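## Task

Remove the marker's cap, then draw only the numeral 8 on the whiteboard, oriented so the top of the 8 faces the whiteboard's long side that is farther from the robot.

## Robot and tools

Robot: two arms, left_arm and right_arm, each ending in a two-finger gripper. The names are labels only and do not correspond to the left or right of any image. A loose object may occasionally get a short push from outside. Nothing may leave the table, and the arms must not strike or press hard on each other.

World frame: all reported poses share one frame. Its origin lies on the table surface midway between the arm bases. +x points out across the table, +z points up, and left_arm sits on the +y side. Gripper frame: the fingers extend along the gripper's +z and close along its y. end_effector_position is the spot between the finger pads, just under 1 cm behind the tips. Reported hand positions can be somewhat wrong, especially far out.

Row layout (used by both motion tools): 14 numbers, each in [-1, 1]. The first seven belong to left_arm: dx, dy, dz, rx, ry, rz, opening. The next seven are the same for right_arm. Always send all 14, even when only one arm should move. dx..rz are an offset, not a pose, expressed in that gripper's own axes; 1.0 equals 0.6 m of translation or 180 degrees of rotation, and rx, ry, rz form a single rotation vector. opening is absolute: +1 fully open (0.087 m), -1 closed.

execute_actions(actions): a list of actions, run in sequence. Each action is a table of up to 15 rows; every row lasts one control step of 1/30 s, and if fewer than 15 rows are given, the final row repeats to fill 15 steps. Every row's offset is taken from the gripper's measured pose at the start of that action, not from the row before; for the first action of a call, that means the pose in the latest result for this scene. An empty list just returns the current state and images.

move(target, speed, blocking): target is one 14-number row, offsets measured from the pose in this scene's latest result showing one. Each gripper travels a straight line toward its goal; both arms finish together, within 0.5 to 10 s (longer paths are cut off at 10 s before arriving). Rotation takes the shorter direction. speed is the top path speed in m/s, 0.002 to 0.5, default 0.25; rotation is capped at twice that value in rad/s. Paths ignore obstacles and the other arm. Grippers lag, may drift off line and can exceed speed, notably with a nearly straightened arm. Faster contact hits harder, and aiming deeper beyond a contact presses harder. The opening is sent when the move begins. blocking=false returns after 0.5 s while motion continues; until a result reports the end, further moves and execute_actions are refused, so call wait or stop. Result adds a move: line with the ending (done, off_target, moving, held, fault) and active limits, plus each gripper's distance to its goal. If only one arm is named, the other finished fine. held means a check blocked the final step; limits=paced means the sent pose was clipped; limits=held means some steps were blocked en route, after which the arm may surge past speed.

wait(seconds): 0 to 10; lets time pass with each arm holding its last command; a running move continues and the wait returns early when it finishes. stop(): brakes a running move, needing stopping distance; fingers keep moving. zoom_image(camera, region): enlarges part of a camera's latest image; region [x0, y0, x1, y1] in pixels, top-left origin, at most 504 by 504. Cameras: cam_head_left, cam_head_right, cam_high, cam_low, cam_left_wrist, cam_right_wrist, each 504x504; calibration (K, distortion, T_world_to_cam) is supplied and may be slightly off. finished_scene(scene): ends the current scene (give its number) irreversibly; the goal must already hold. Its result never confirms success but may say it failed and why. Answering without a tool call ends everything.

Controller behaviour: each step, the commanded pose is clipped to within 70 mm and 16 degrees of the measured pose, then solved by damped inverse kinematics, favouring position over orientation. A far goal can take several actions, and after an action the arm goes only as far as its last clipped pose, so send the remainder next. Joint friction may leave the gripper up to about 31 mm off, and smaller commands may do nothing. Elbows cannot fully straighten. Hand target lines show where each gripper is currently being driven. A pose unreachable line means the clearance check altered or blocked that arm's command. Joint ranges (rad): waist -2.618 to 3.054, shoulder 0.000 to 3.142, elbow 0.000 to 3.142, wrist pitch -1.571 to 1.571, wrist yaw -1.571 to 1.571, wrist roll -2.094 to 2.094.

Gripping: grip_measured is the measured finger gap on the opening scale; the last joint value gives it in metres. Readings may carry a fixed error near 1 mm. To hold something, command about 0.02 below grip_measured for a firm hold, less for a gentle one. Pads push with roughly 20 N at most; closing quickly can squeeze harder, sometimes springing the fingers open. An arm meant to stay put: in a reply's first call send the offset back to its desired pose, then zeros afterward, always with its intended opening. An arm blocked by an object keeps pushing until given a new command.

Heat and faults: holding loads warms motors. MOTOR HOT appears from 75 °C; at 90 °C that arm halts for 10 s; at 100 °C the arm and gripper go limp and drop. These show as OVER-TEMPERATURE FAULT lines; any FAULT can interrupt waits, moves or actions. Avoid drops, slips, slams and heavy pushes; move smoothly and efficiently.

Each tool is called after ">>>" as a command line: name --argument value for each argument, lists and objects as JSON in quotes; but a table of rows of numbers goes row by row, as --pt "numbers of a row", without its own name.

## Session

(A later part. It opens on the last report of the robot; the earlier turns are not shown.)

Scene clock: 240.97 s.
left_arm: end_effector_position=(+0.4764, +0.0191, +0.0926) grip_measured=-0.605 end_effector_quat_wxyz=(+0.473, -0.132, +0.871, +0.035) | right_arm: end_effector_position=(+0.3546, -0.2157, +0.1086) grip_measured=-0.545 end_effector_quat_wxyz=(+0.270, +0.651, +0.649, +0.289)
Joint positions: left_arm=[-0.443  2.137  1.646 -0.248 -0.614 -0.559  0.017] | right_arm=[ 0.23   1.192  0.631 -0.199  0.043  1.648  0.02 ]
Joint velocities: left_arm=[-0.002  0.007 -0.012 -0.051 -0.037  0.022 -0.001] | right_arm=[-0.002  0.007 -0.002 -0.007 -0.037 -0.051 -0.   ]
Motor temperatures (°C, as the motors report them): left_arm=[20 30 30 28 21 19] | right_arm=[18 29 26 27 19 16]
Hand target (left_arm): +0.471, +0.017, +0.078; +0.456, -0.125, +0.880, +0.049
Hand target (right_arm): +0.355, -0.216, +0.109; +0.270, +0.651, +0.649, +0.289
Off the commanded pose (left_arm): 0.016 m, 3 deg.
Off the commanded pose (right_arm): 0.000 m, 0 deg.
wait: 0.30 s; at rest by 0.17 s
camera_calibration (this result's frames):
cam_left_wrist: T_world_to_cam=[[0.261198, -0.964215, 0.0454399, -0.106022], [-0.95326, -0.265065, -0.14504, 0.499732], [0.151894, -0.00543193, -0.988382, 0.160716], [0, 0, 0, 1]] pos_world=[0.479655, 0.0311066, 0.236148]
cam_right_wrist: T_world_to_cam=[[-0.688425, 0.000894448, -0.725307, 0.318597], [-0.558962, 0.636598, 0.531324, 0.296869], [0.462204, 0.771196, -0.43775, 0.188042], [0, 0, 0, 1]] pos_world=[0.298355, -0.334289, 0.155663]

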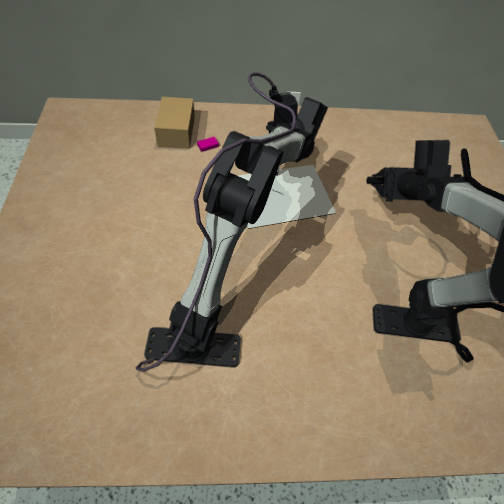

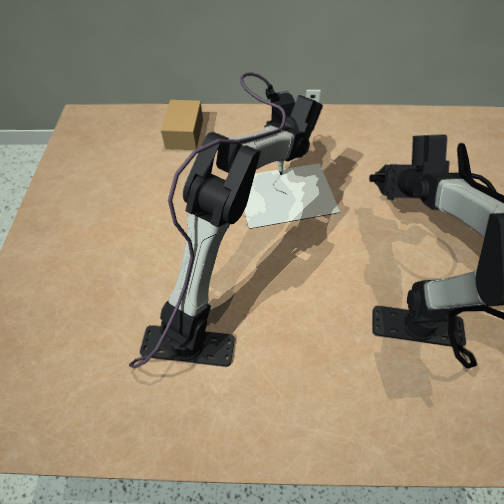

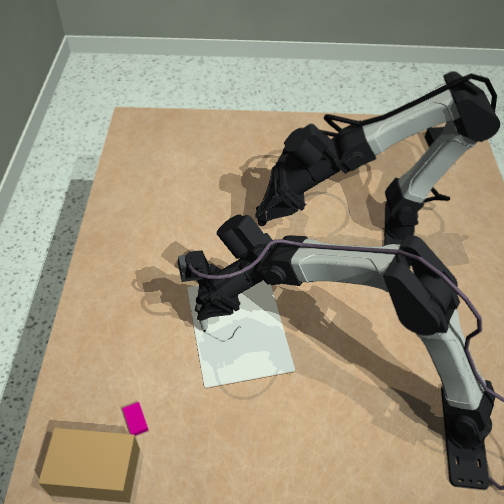

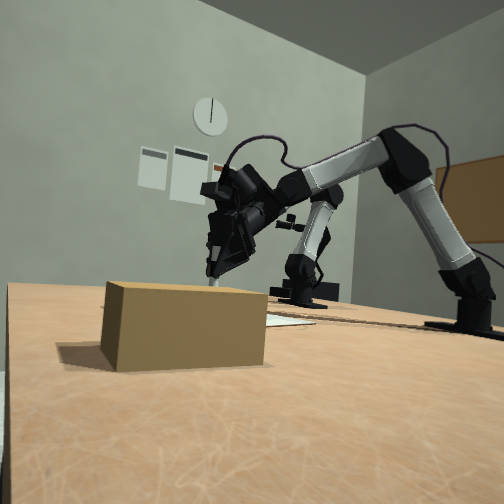

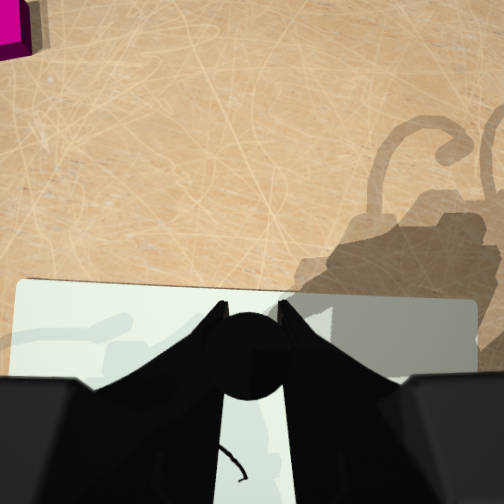

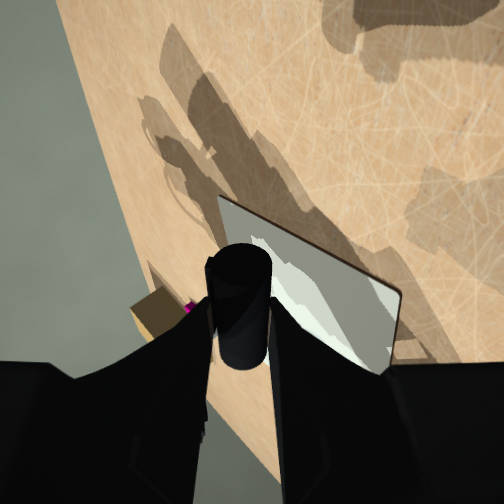

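>>> execute_actions --actions '[[[0.029,-0.006,0.005,-0.006,0.01,0.011,-0.7,0,0,0,0,0,0,-0.6],[0.03,-0.013,0.004,-0.006,0.01,0.011,-0.7,0,0,0,0,0,0,-0.6],[0.031,-0.02,0.002,-0.006,0.01,0.011,-0.7,0,0,0,0,0,0,-0.6],[0.033,-0.026,0,-0.006,0.01,0.011,-0.7,0,0,0,0,0,0,-0.6],[0.035,-0.032,-0.003,-0.006,0.01,0.011,-0.7,0,0,0,0,0,0,-0.6],[0.038,-0.037,-0.007,-0.006,0.01,0.011,-0.7,0,0,0,0,0,0,-0.6],[0.041,-0.042,-0.011,-0.006,0.01,0.011,-0.7,0,0,0,0,0,0,-0.6],[0.044,-0.046,-0.016,-0.006,0.01,0.011,-0.7,0,0,0,0,0,0,-0.6],[0.048,-0.049,-0.021,-0.006,0.01,0.011,-0.7,0,0,0,0,0,0,-0.6],[0.051,-0.051,-0.027,-0.006,0.01,0.011,-0.7,0,0,0,0,0,0,-0.6],[0.055,-0.052,-0.033,-0.006,0.01,0.011,-0.7,0,0,0,0,0,0,-0.6],[0.058,-0.052,-0.039,-0.006,0.01,0.011,-0.7,0,0,0,0,0,0,-0.6]]]'

>>> wait --seconds 0.3

>>> zoom_image --camera "cam_high" --region '[170, 260, 310, 400]'

Scene clock: 254.03 s.
left_arm: end_effector_position=(+0.4584, -0.0286, +0.0923) grip_measured=-0.605 end_effector_quat_wxyz=(+0.477, -0.119, +0.870, +0.031) | right_arm: end_effector_position=(+0.3546, -0.2157, +0.1086) grip_measured=-0.545 end_effector_quat_wxyz=(+0.270, +0.651, +0.649, +0.289)
Joint positions: left_arm=[-0.547  2.177  1.711 -0.305 -0.677 -0.618  0.017] | right_arm=[ 0.23   1.192  0.631 -0.199  0.043  1.648  0.02 ]
Joint velocities: left_arm=[-0.076 -0.007  0.007  0.007 -0.066 -0.066  0.   ] | right_arm=[ 0.002  0.017 -0.017  0.022 -0.022  0.007 -0.001]
Motor temperatures (°C, as the motors report them): left_arm=[20 32 31 27 21 19] | right_arm=[18 28 26 27 19 16]
Hand target (left_arm): +0.448, -0.022, +0.079; +0.458, -0.121, +0.879, +0.049
Hand target (right_arm): +0.355, -0.216, +0.109; +0.270, +0.651, +0.649, +0.289
Off the commanded pose (left_arm): 0.019 m, 3 deg.
Off the commanded pose (right_arm): 0.000 m, 0 deg.
camera_calibration (this result's frames):
cam_left_wrist: T_world_to_cam=[[0.235275, -0.971003, 0.0424134, -0.135259], [-0.958743, -0.239026, -0.15388, 0.473963], [0.159556, -0.00445937, -0.987179, 0.159301], [0, 0, 0, 1]] pos_world=[0.460815, -0.0173369, 0.235929]
cam_right_wrist: T_world_to_cam=[[-0.688425, 0.000894448, -0.725307, 0.318597], [-0.558962, 0.636598, 0.531324, 0.296869], [0.462204, 0.771196, -0.43775, 0.188042], [0, 0, 0, 1]] pos_world=[0.298355, -0.334289, 0.155663]

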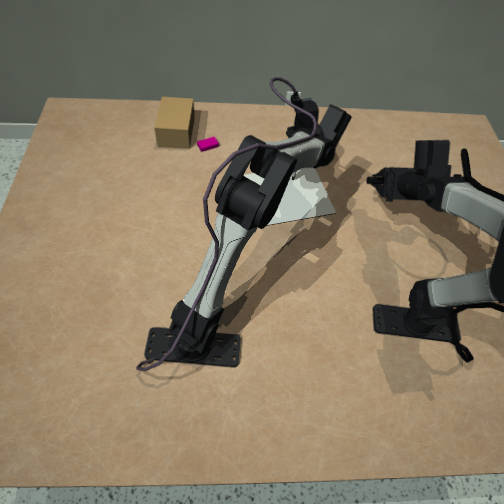

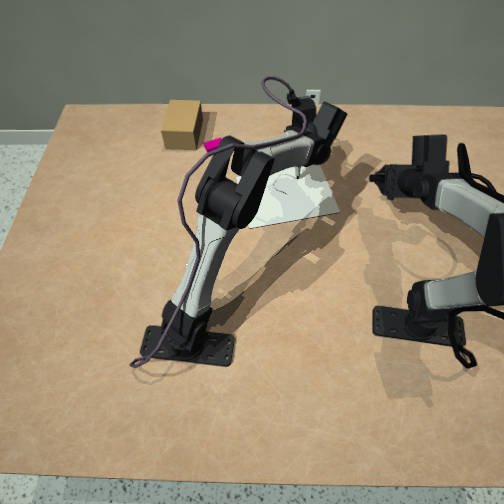

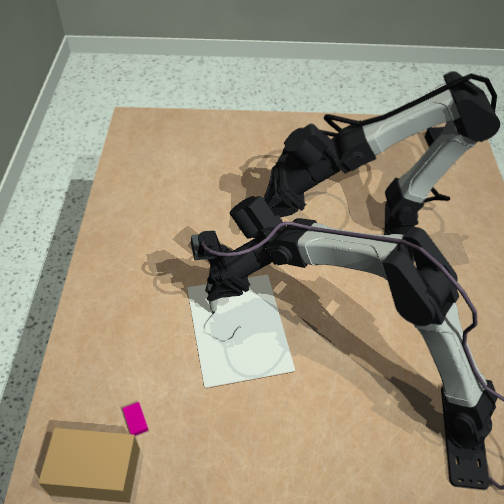

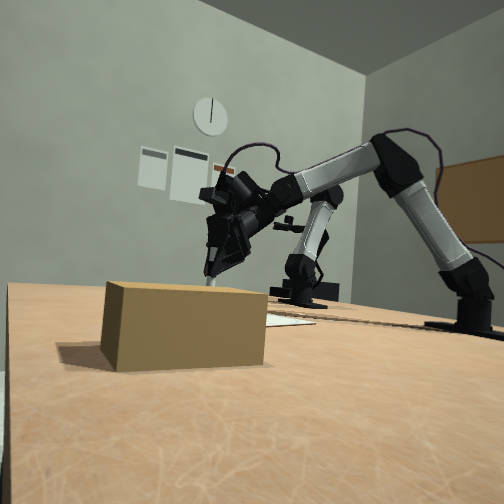

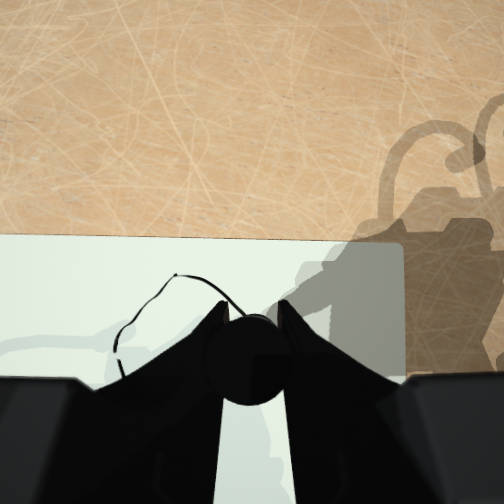

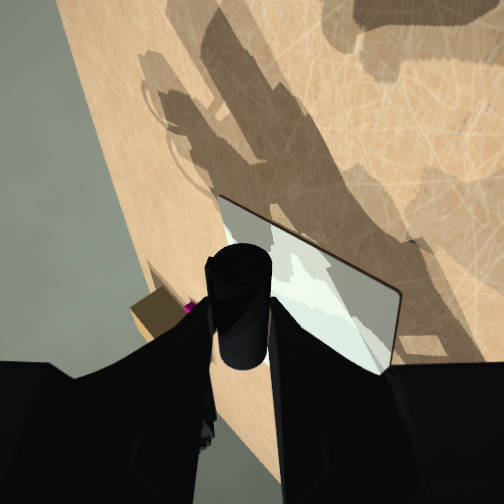

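Scene clock: 254.33 s.
left_arm: end_effector_position=(+0.4577, -0.0284, +0.0923) grip_measured=-0.605 end_effector_quat_wxyz=(+0.478, -0.127, +0.869, +0.031) | right_arm: end_effector_position=(+0.3546, -0.2157, +0.1086) grip_measured=-0.545 end_effector_quat_wxyz=(+0.270, +0.651, +0.649, +0.289)
Joint positions: left_arm=[-0.55   2.177  1.711 -0.309 -0.686 -0.636  0.017] | right_arm=[ 0.23   1.192  0.631 -0.199  0.043  1.648  0.02 ]
Joint velocities: left_arm=[-0.012  0.017  0.002  0.007  0.007 -0.037  0.001] | right_arm=[ 0.002  0.012  0.002  0.051  0.037  0.037 -0.   ]
Motor temperatures (°C, as the motors report them): left_arm=[20 32 31 27 21 19] | right_arm=[18 28 26 27 19 16]
Hand target (left_arm): +0.448, -0.022, +0.079; +0.458, -0.121, +0.879, +0.049
Hand target (right_arm): +0.355, -0.216, +0.109; +0.270, +0.651, +0.649, +0.289
Off the commanded pose (left_arm): 0.018 m, 3 deg.
Off the commanded pose (right_arm): 0.000 m, 0 deg.
wait: 0.30 s; at rest by 0.27 s
camera_calibration (this result's frames):
cam_left_wrist: T_world_to_cam=[[0.248939, -0.967243, 0.0497025, -0.14175], [-0.954704, -0.253702, -0.155487, 0.47121], [0.163003, -0.0087443, -0.986587, 0.157687], [0, 0, 0, 1]] pos_world=[0.459449, -0.0161812, 0.235884]
cam_right_wrist: T_world_to_cam=[[-0.688425, 0.000894448, -0.725307, 0.318597], [-0.558962, 0.636598, 0.531324, 0.296869], [0.462204, 0.771196, -0.43775, 0.188042], [0, 0, 0, 1]] pos_world=[0.298355, -0.334289, 0.155663]

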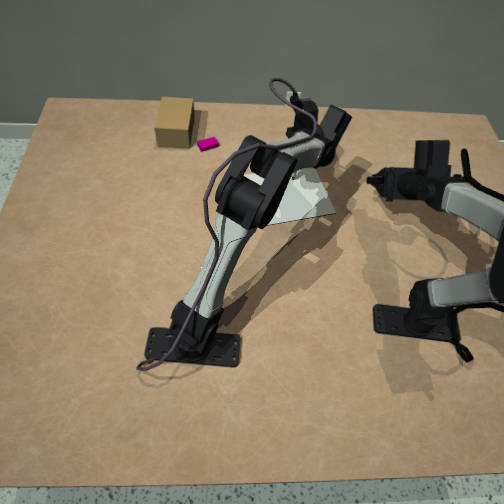

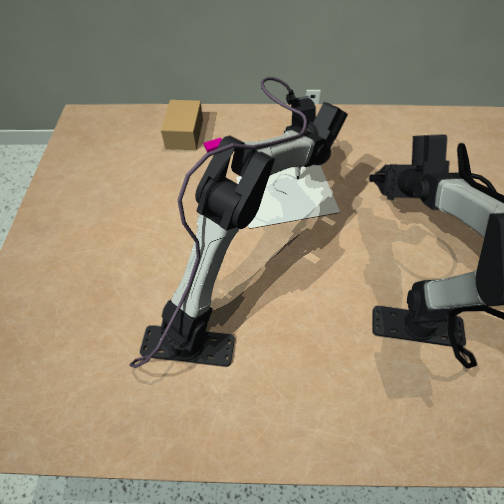

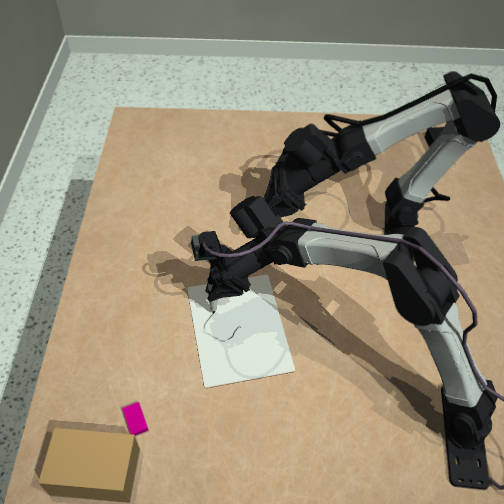

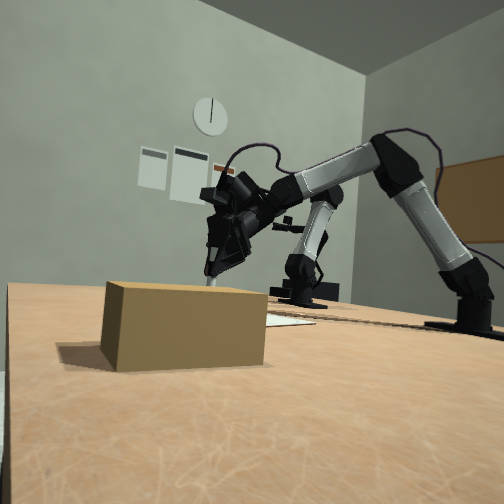

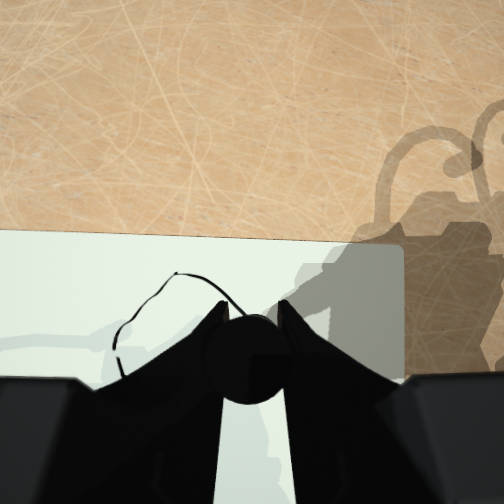

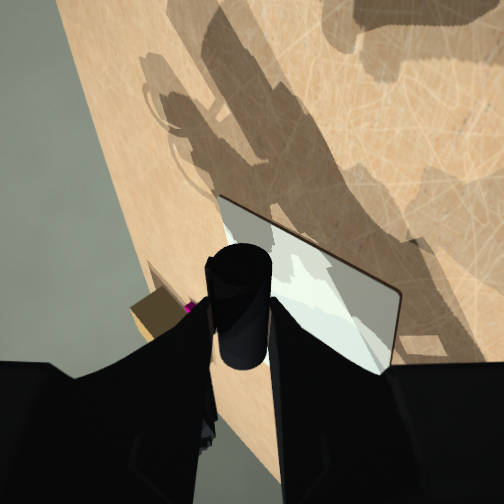

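Region (170, 260, 310, 400) of cam_high's 504x504 image, scaled by 3.600, with more detail than that image has.

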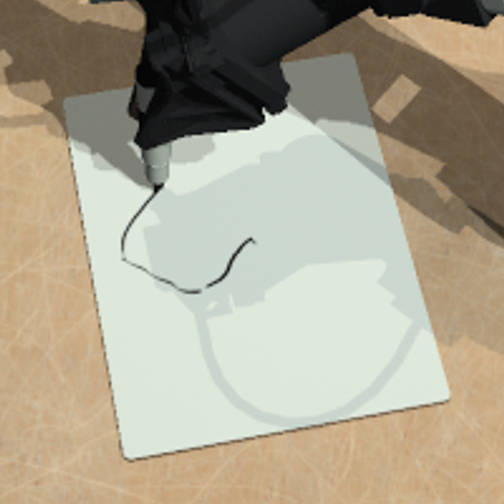

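>>> execute_actions --actions '[[[0.025,0.016,-0.003,-0.006,0.01,0.011,-0.7,0,0,0,0,0,0,-0.6],[0.027,0.018,-0.007,-0.006,0.01,0.011,-0.7,0,0,0,0,0,0,-0.6],[0.029,0.02,-0.011,-0.006,0.01,0.011,-0.7,0,0,0,0,0,0,-0.6],[0.031,0.022,-0.015,-0.006,0.01,0.011,-0.7,0,0,0,0,0,0,-0.6],[0.033,0.025,-0.019,-0.006,0.01,0.011,-0.7,0,0,0,0,0,0,-0.6],[0.035,0.028,-0.023,-0.006,0.01,0.011,-0.7,0,0,0,0,0,0,-0.6],[0.037,0.031,-0.027,-0.006,0.01,0.011,-0.7,0,0,0,0,0,0,-0.6],[0.039,0.034,-0.031,-0.006,0.01,0.011,-0.7,0,0,0,0,0,0,-0.6],[0.041,0.038,-0.035,-0.006,0.01,0.011,-0.7,0,0,0,0,0,0,-0.6],[0.043,0.042,-0.039,-0.006,0.01,0.011,-0.7,0,0,0,0,0,0,-0.6],[0.045,0.046,-0.042,-0.006,0.01,0.011,-0.7,0,0,0,0,0,0,-0.6]]]'

>>> wait --seconds 0.3

>>> zoom_image --camera "cam_high" --region '[170, 260, 310, 400]'

Scene clock: 264.90 s.
left_arm: end_effector_position=(+0.4245, -0.0130, +0.0912) grip_measured=-0.605 end_effector_quat_wxyz=(+0.470, -0.121, +0.874, +0.038) | right_arm: end_effector_position=(+0.3546, -0.2157, +0.1086) grip_measured=-0.545 end_effector_quat_wxyz=(+0.270, +0.651, +0.649, +0.289)
Joint positions: left_arm=[-0.567  2.056  1.534 -0.287 -0.695 -0.648  0.017] | right_arm=[ 0.23   1.192  0.631 -0.199  0.043  1.648  0.02 ]
Joint velocities: left_arm=[-0.022 -0.032 -0.061  0.139 -0.007 -0.139  0.   ] | right_arm=[ 0.027  0.007 -0.002 -0.095  0.007  0.007  0.001]
Motor temperatures (°C, as the motors report them): left_arm=[20 34 31 27 21 19] | right_arm=[18 28 26 28 19 16]
Hand target (left_arm): +0.416, -0.011, +0.081; +0.462, -0.117, +0.878, +0.046
Hand target (right_arm): +0.355, -0.216, +0.109; +0.270, +0.651, +0.649, +0.289
Off the commanded pose (left_arm): 0.013 m, 1 deg.
Off the commanded pose (right_arm): 0.000 m, 0 deg.
camera_calibration (this result's frames):
cam_left_wrist: T_world_to_cam=[[0.246223, -0.968772, 0.0292377, -0.115553], [-0.958698, -0.247873, -0.139491, 0.443545], [0.142382, 0.00631575, -0.989792, 0.171336], [0, 0, 0, 1]] pos_world=[0.429282, -0.00308437, 0.234836]
cam_right_wrist: T_world_to_cam=[[-0.688425, 0.000894448, -0.725307, 0.318597], [-0.558962, 0.636598, 0.531324, 0.296869], [0.462204, 0.771196, -0.43775, 0.188042], [0, 0, 0, 1]] pos_world=[0.298355, -0.334289, 0.155663]

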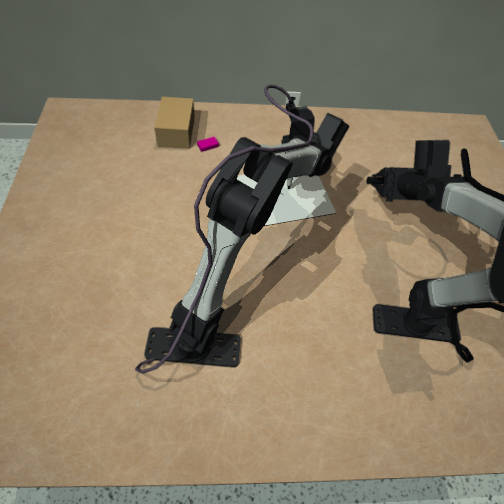

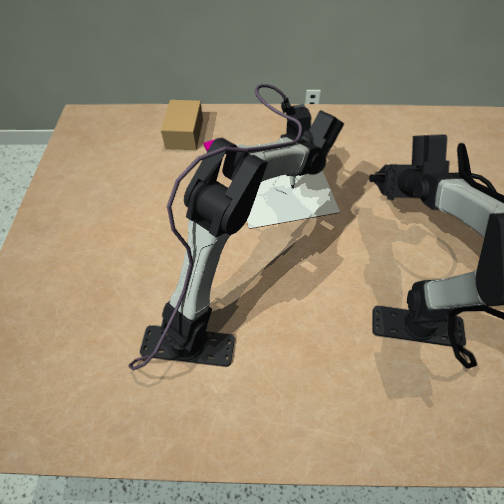

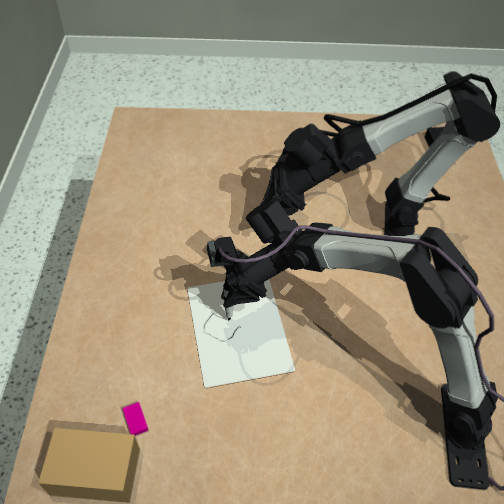

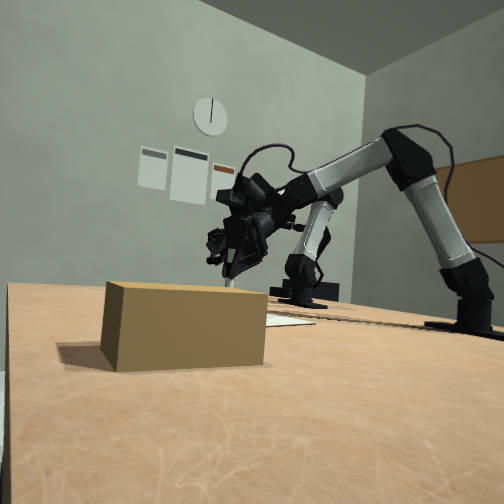

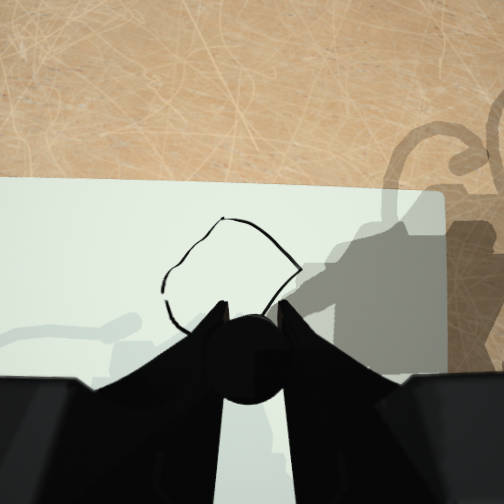

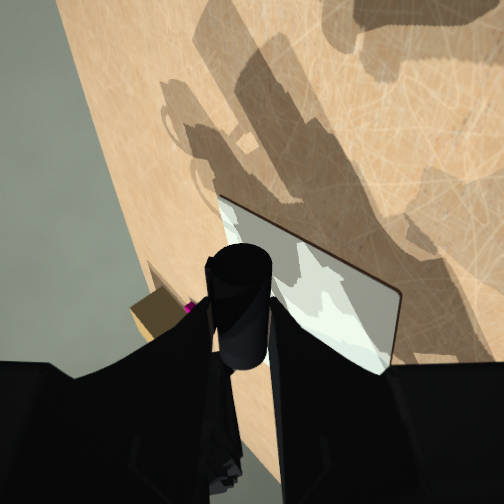

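Scene clock: 265.20 s.
left_arm: end_effector_position=(+0.4249, -0.0128, +0.0914) grip_measured=-0.605 end_effector_quat_wxyz=(+0.472, -0.123, +0.872, +0.038) | right_arm: end_effector_position=(+0.3546, -0.2157, +0.1086) grip_measured=-0.545 end_effector_quat_wxyz=(+0.270, +0.651, +0.649, +0.289)
Joint positions: left_arm=[-0.567  2.055  1.531 -0.281 -0.698 -0.649  0.017] | right_arm=[ 0.23   1.192  0.631 -0.199  0.043  1.648  0.02 ]
Joint velocities: left_arm=[-0.017 -0.012 -0.017 -0.081 -0.007  0.066  0.   ] | right_arm=[-0.017  0.007 -0.022 -0.007 -0.051 -0.007 -0.   ]
Motor temperatures (°C, as the motors report them): left_arm=[20 34 31 27 21 19] | right_arm=[18 28 26 28 19 16]
Hand target (left_arm): +0.416, -0.011, +0.081; +0.462, -0.117, +0.878, +0.046
Hand target (right_arm): +0.355, -0.216, +0.109; +0.270, +0.651, +0.649, +0.289
Off the commanded pose (left_arm): 0.013 m, 2 deg.
Off the commanded pose (right_arm): 0.000 m, 0 deg.
wait: 0.30 s; at rest by 0.17 s
camera_calibration (this result's frames):
cam_left_wrist: T_world_to_cam=[[0.248087, -0.968229, 0.0313817, -0.116463], [-0.957582, -0.250003, -0.143298, 0.443856], [0.146591, 0.00549968, -0.989182, 0.169643], [0, 0, 0, 1]] pos_world=[0.429054, -0.00273039, 0.235066]
cam_right_wrist: T_world_to_cam=[[-0.688425, 0.000894448, -0.725307, 0.318597], [-0.558962, 0.636598, 0.531324, 0.296869], [0.462204, 0.771196, -0.43775, 0.188042], [0, 0, 0, 1]] pos_world=[0.298355, -0.334289, 0.155663]

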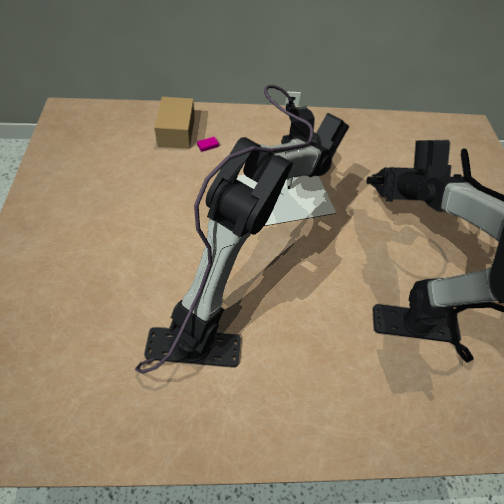

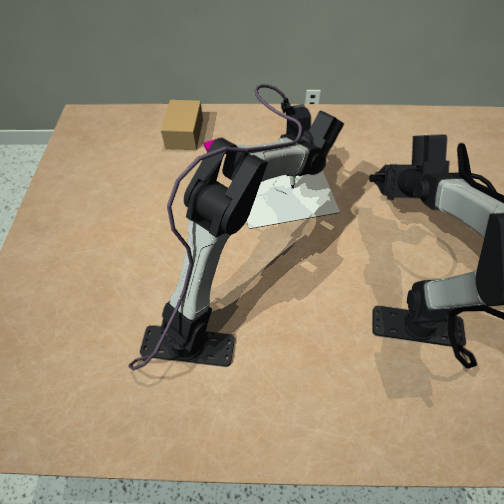

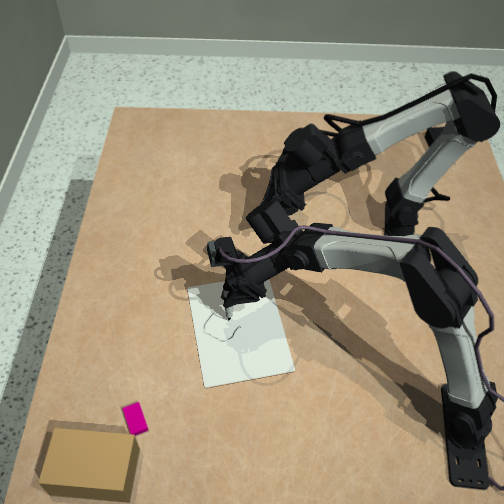

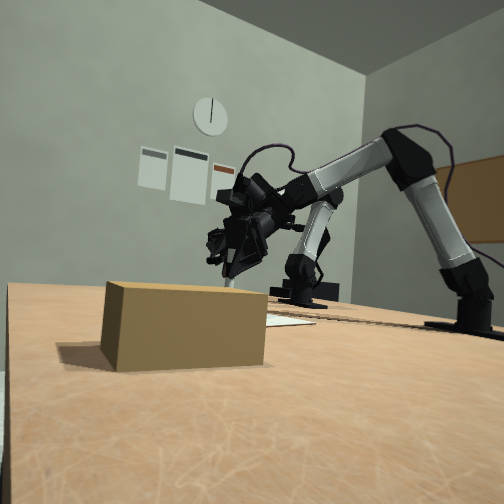

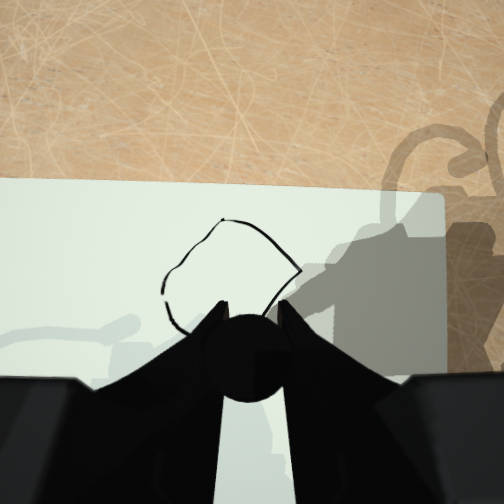

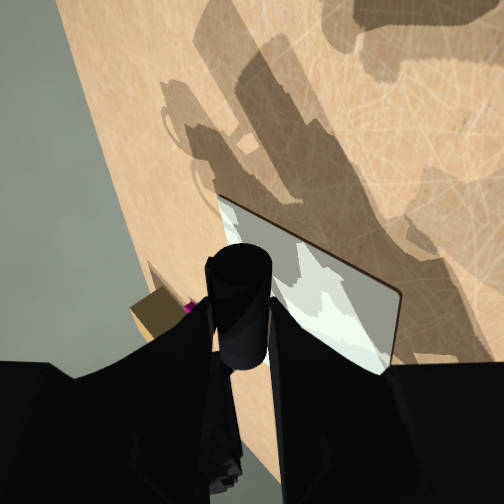

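Region (170, 260, 310, 400) of cam_high's 504x504 image, scaled by 3.600, with more detail than that image has.

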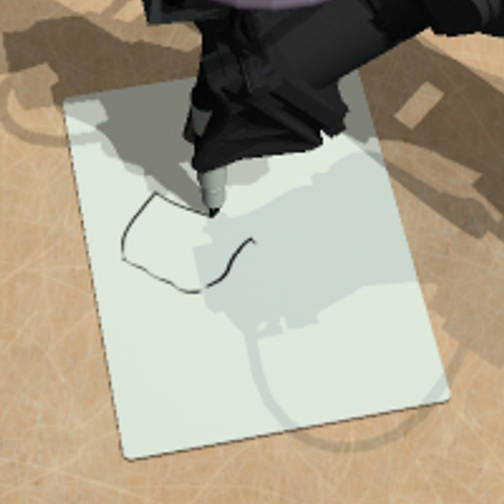

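>>> execute_actions --actions '[[[0.021,0.01,-0.001,-0.004,0.007,0.006,-0.7,0,0,0,0,0,0,-0.6],[0.023,0.016,-0.005,-0.004,0.007,0.006,-0.7,0,0,0,0,0,0,-0.6],[0.026,0.022,-0.009,-0.004,0.007,0.006,-0.7,0,0,0,0,0,0,-0.6],[0.029,0.028,-0.013,-0.004,0.007,0.006,-0.7,0,0,0,0,0,0,-0.6],[0.032,0.034,-0.018,-0.004,0.007,0.006,-0.7,0,0,0,0,0,0,-0.6],[0.035,0.04,-0.022,-0.004,0.007,0.006,-0.7,0,0,0,0,0,0,-0.6],[0.037,0.046,-0.026,-0.004,0.007,0.006,-0.7,0,0,0,0,0,0,-0.6],[0.04,0.052,-0.03,-0.004,0.007,0.006,-0.7,0,0,0,0,0,0,-0.6],[0.043,0.058,-0.034,-0.004,0.007,0.006,-0.7,0,0,0,0,0,0,-0.6],[0.046,0.064,-0.038,-0.004,0.007,0.006,-0.7,0,0,0,0,0,0,-0.6],[0.048,0.07,-0.042,-0.004,0.007,0.006,-0.7,0,0,0,0,0,0,-0.6],[0.051,0.076,-0.047,-0.004,0.007,0.006,-0.7,0,0,0,0,0,0,-0.6],[0.054,0.082,-0.051,-0.004,0.007,0.006,-0.7,0,0,0,0,0,0,-0.6]]]'

>>> wait --seconds 0.3

>>> zoom_image --camera "cam_high" --region '[170, 260, 310, 400]'

Scene clock: 281.43 s.
left_arm: end_effector_position=(+0.3823, +0.0201, +0.0898) grip_measured=-0.605 end_effector_quat_wxyz=(+0.470, -0.126, +0.873, +0.038) | right_arm: end_effector_position=(+0.3546, -0.2157, +0.1086) grip_measured=-0.545 end_effector_quat_wxyz=(+0.270, +0.651, +0.649, +0.289)
Joint positions: left_arm=[-0.567  1.866  1.259 -0.206 -0.699 -0.659  0.017] | right_arm=[ 0.23   1.192  0.631 -0.199  0.043  1.648  0.02 ]
Joint velocities: left_arm=[ 0.012 -0.232 -0.33  -0.037  0.007 -0.007 -0.   ] | right_arm=[ 0.017 -0.007 -0.012  0.007  0.007 -0.066 -0.   ]
Motor temperatures (°C, as the motors report them): left_arm=[20 36 30 28 21 19] | right_arm=[18 27 27 28 19 16]
Hand target (left_arm): +0.371, +0.023, +0.078; +0.460, -0.118, +0.879, +0.047
Hand target (right_arm): +0.355, -0.216, +0.109; +0.270, +0.651, +0.649, +0.289
Off the commanded pose (left_arm): 0.016 m, 2 deg.
Off the commanded pose (right_arm): 0.000 m, 0 deg.
camera_calibration (this result's frames):
cam_left_wrist: T_world_to_cam=[[0.25448, -0.966491, 0.0337039, -0.076698], [-0.956406, -0.256682, -0.139291, 0.410454], [0.143275, 0.00321229, -0.989678, 0.175457], [0, 0, 0, 1]] pos_world=[0.38694, 0.0306647, 0.233404]
cam_right_wrist: T_world_to_cam=[[-0.688425, 0.000894448, -0.725307, 0.318597], [-0.558962, 0.636598, 0.531324, 0.296869], [0.462204, 0.771196, -0.43775, 0.188042], [0, 0, 0, 1]] pos_world=[0.298355, -0.334289, 0.155663]

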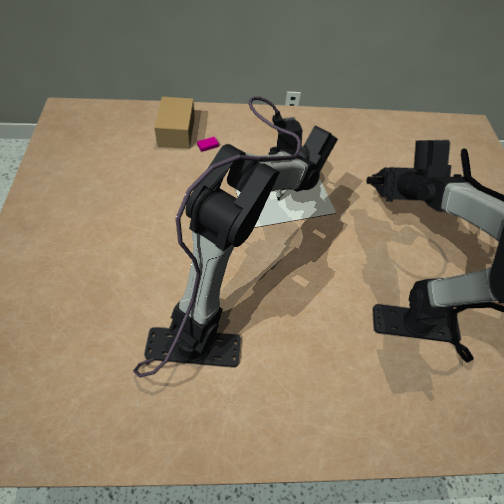

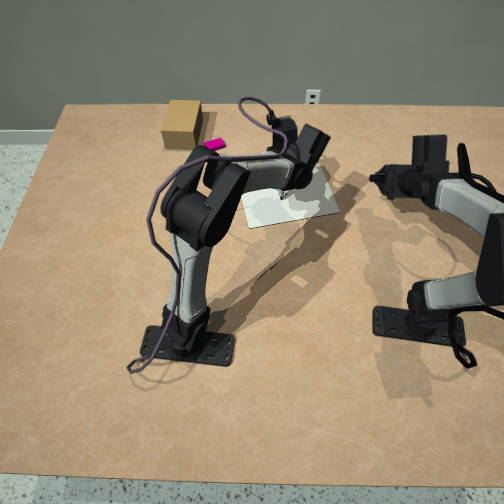

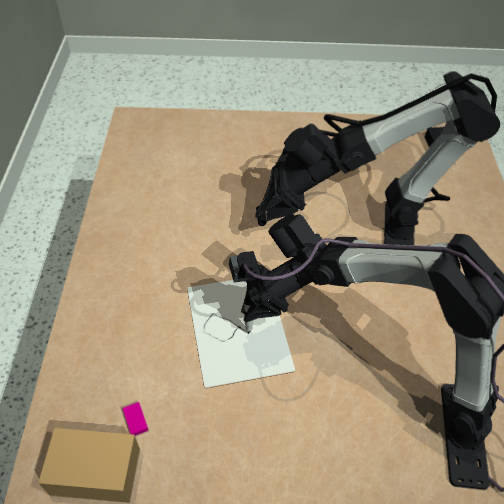

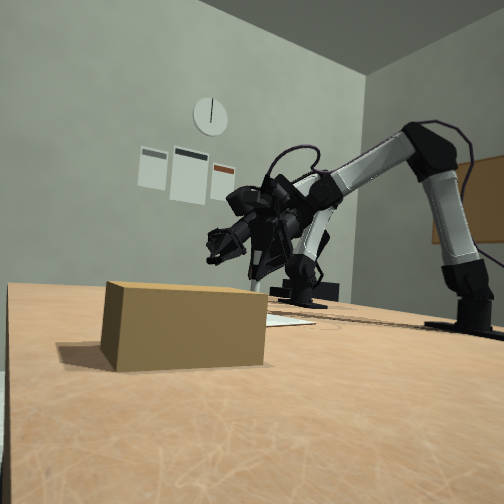

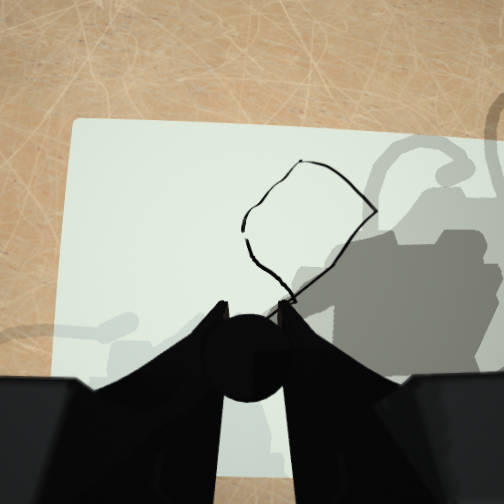

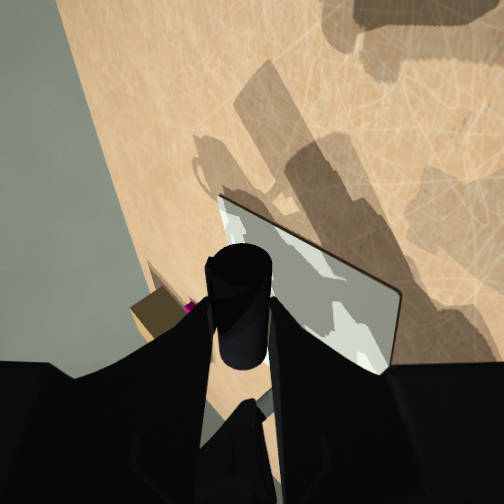

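Scene clock: 281.73 s.
left_arm: end_effector_position=(+0.3809, +0.0216, +0.0897) grip_measured=-0.605 end_effector_quat_wxyz=(+0.471, -0.127, +0.872, +0.038) | right_arm: end_effector_position=(+0.3546, -0.2157, +0.1086) grip_measured=-0.545 end_effector_quat_wxyz=(+0.270, +0.651, +0.649, +0.289)
Joint positions: left_arm=[-0.567  1.858  1.245 -0.196 -0.702 -0.659  0.017] | right_arm=[ 0.23   1.192  0.631 -0.199  0.043  1.648  0.02 ]
Joint velocities: left_arm=[-0.002  0.022 -0.012  0.022 -0.007 -0.037  0.001] | right_arm=[ 0.007 -0.017 -0.012 -0.051 -0.051  0.022 -0.   ]
Motor temperatures (°C, as the motors report them): left_arm=[20 36 30 28 21 19] | right_arm=[18 27 27 28 19 16]
Hand target (left_arm): +0.371, +0.023, +0.078; +0.460, -0.118, +0.879, +0.047
Hand target (right_arm): +0.355, -0.216, +0.109; +0.270, +0.651, +0.649, +0.289
Off the commanded pose (left_arm): 0.015 m, 2 deg.
Off the commanded pose (right_arm): 0.000 m, 0 deg.
wait: 0.30 s; at rest by 0.20 s
camera_calibration (this result's frames):
cam_left_wrist: T_world_to_cam=[[0.255864, -0.966052, 0.0357264, -0.075551], [-0.955431, -0.258335, -0.14288, 0.409459], [0.147259, 0.00242356, -0.989095, 0.174051], [0, 0, 0, 1]] pos_world=[0.38491, 0.0323693, 0.233356]
cam_right_wrist: T_world_to_cam=[[-0.688425, 0.000894448, -0.725307, 0.318597], [-0.558962, 0.636598, 0.531324, 0.296869], [0.462204, 0.771196, -0.43775, 0.188042], [0, 0, 0, 1]] pos_world=[0.298355, -0.334289, 0.155663]

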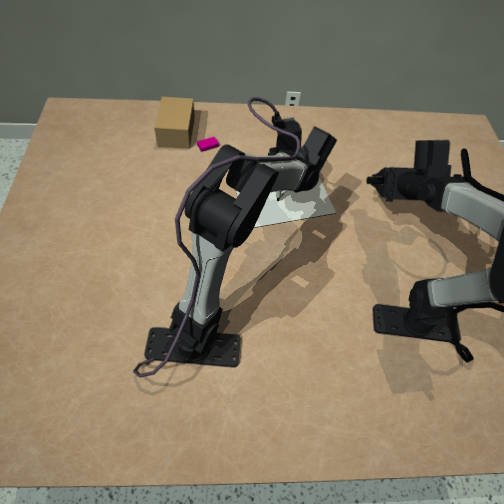

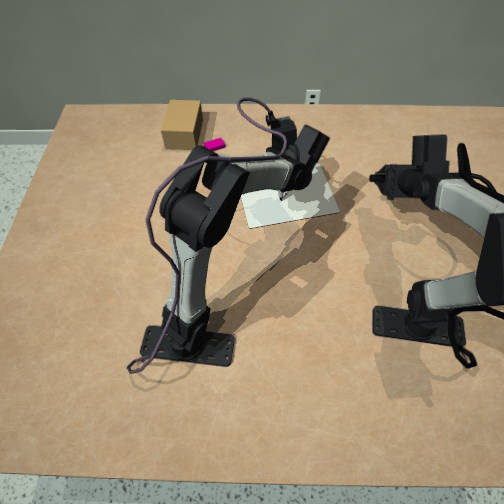

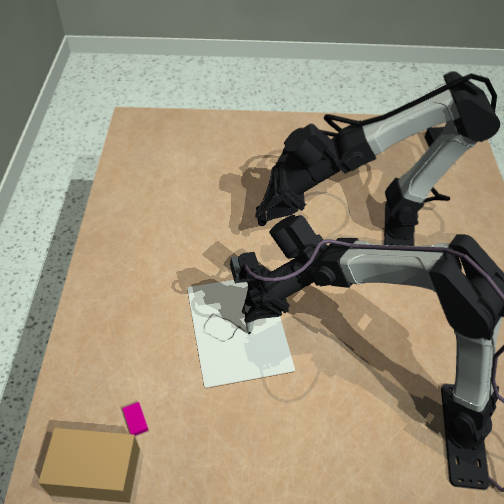

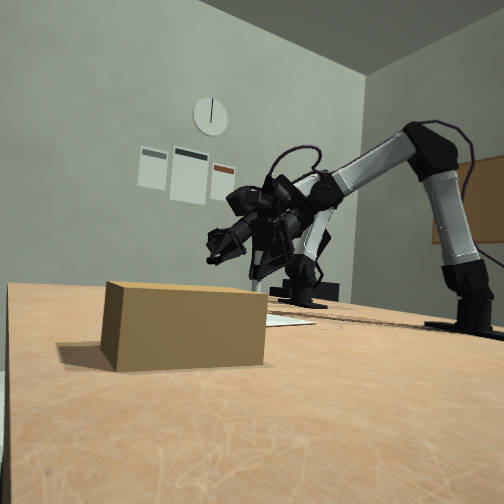

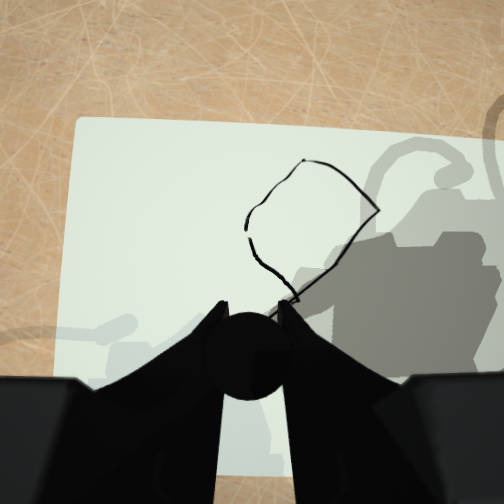

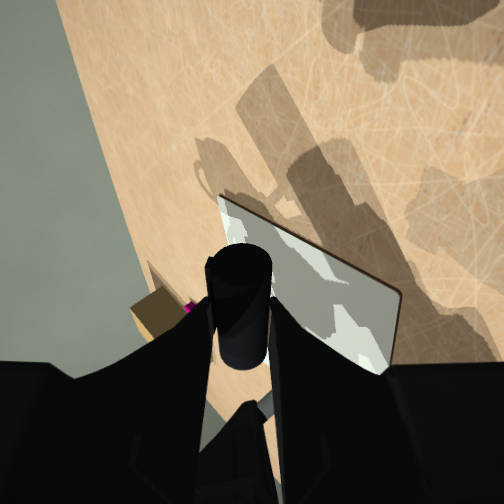

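Region (170, 260, 310, 400) of cam_high's 504x504 image, scaled by 3.600, with more detail than that image has.

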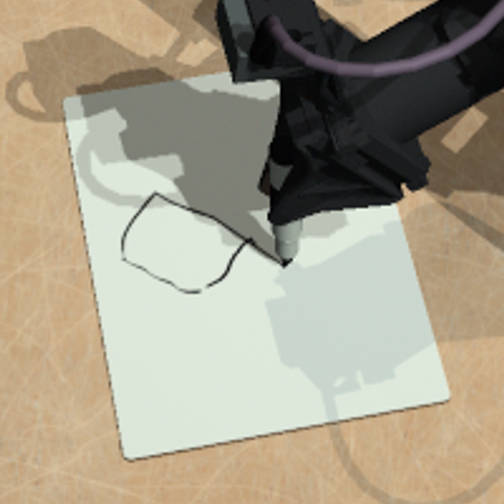

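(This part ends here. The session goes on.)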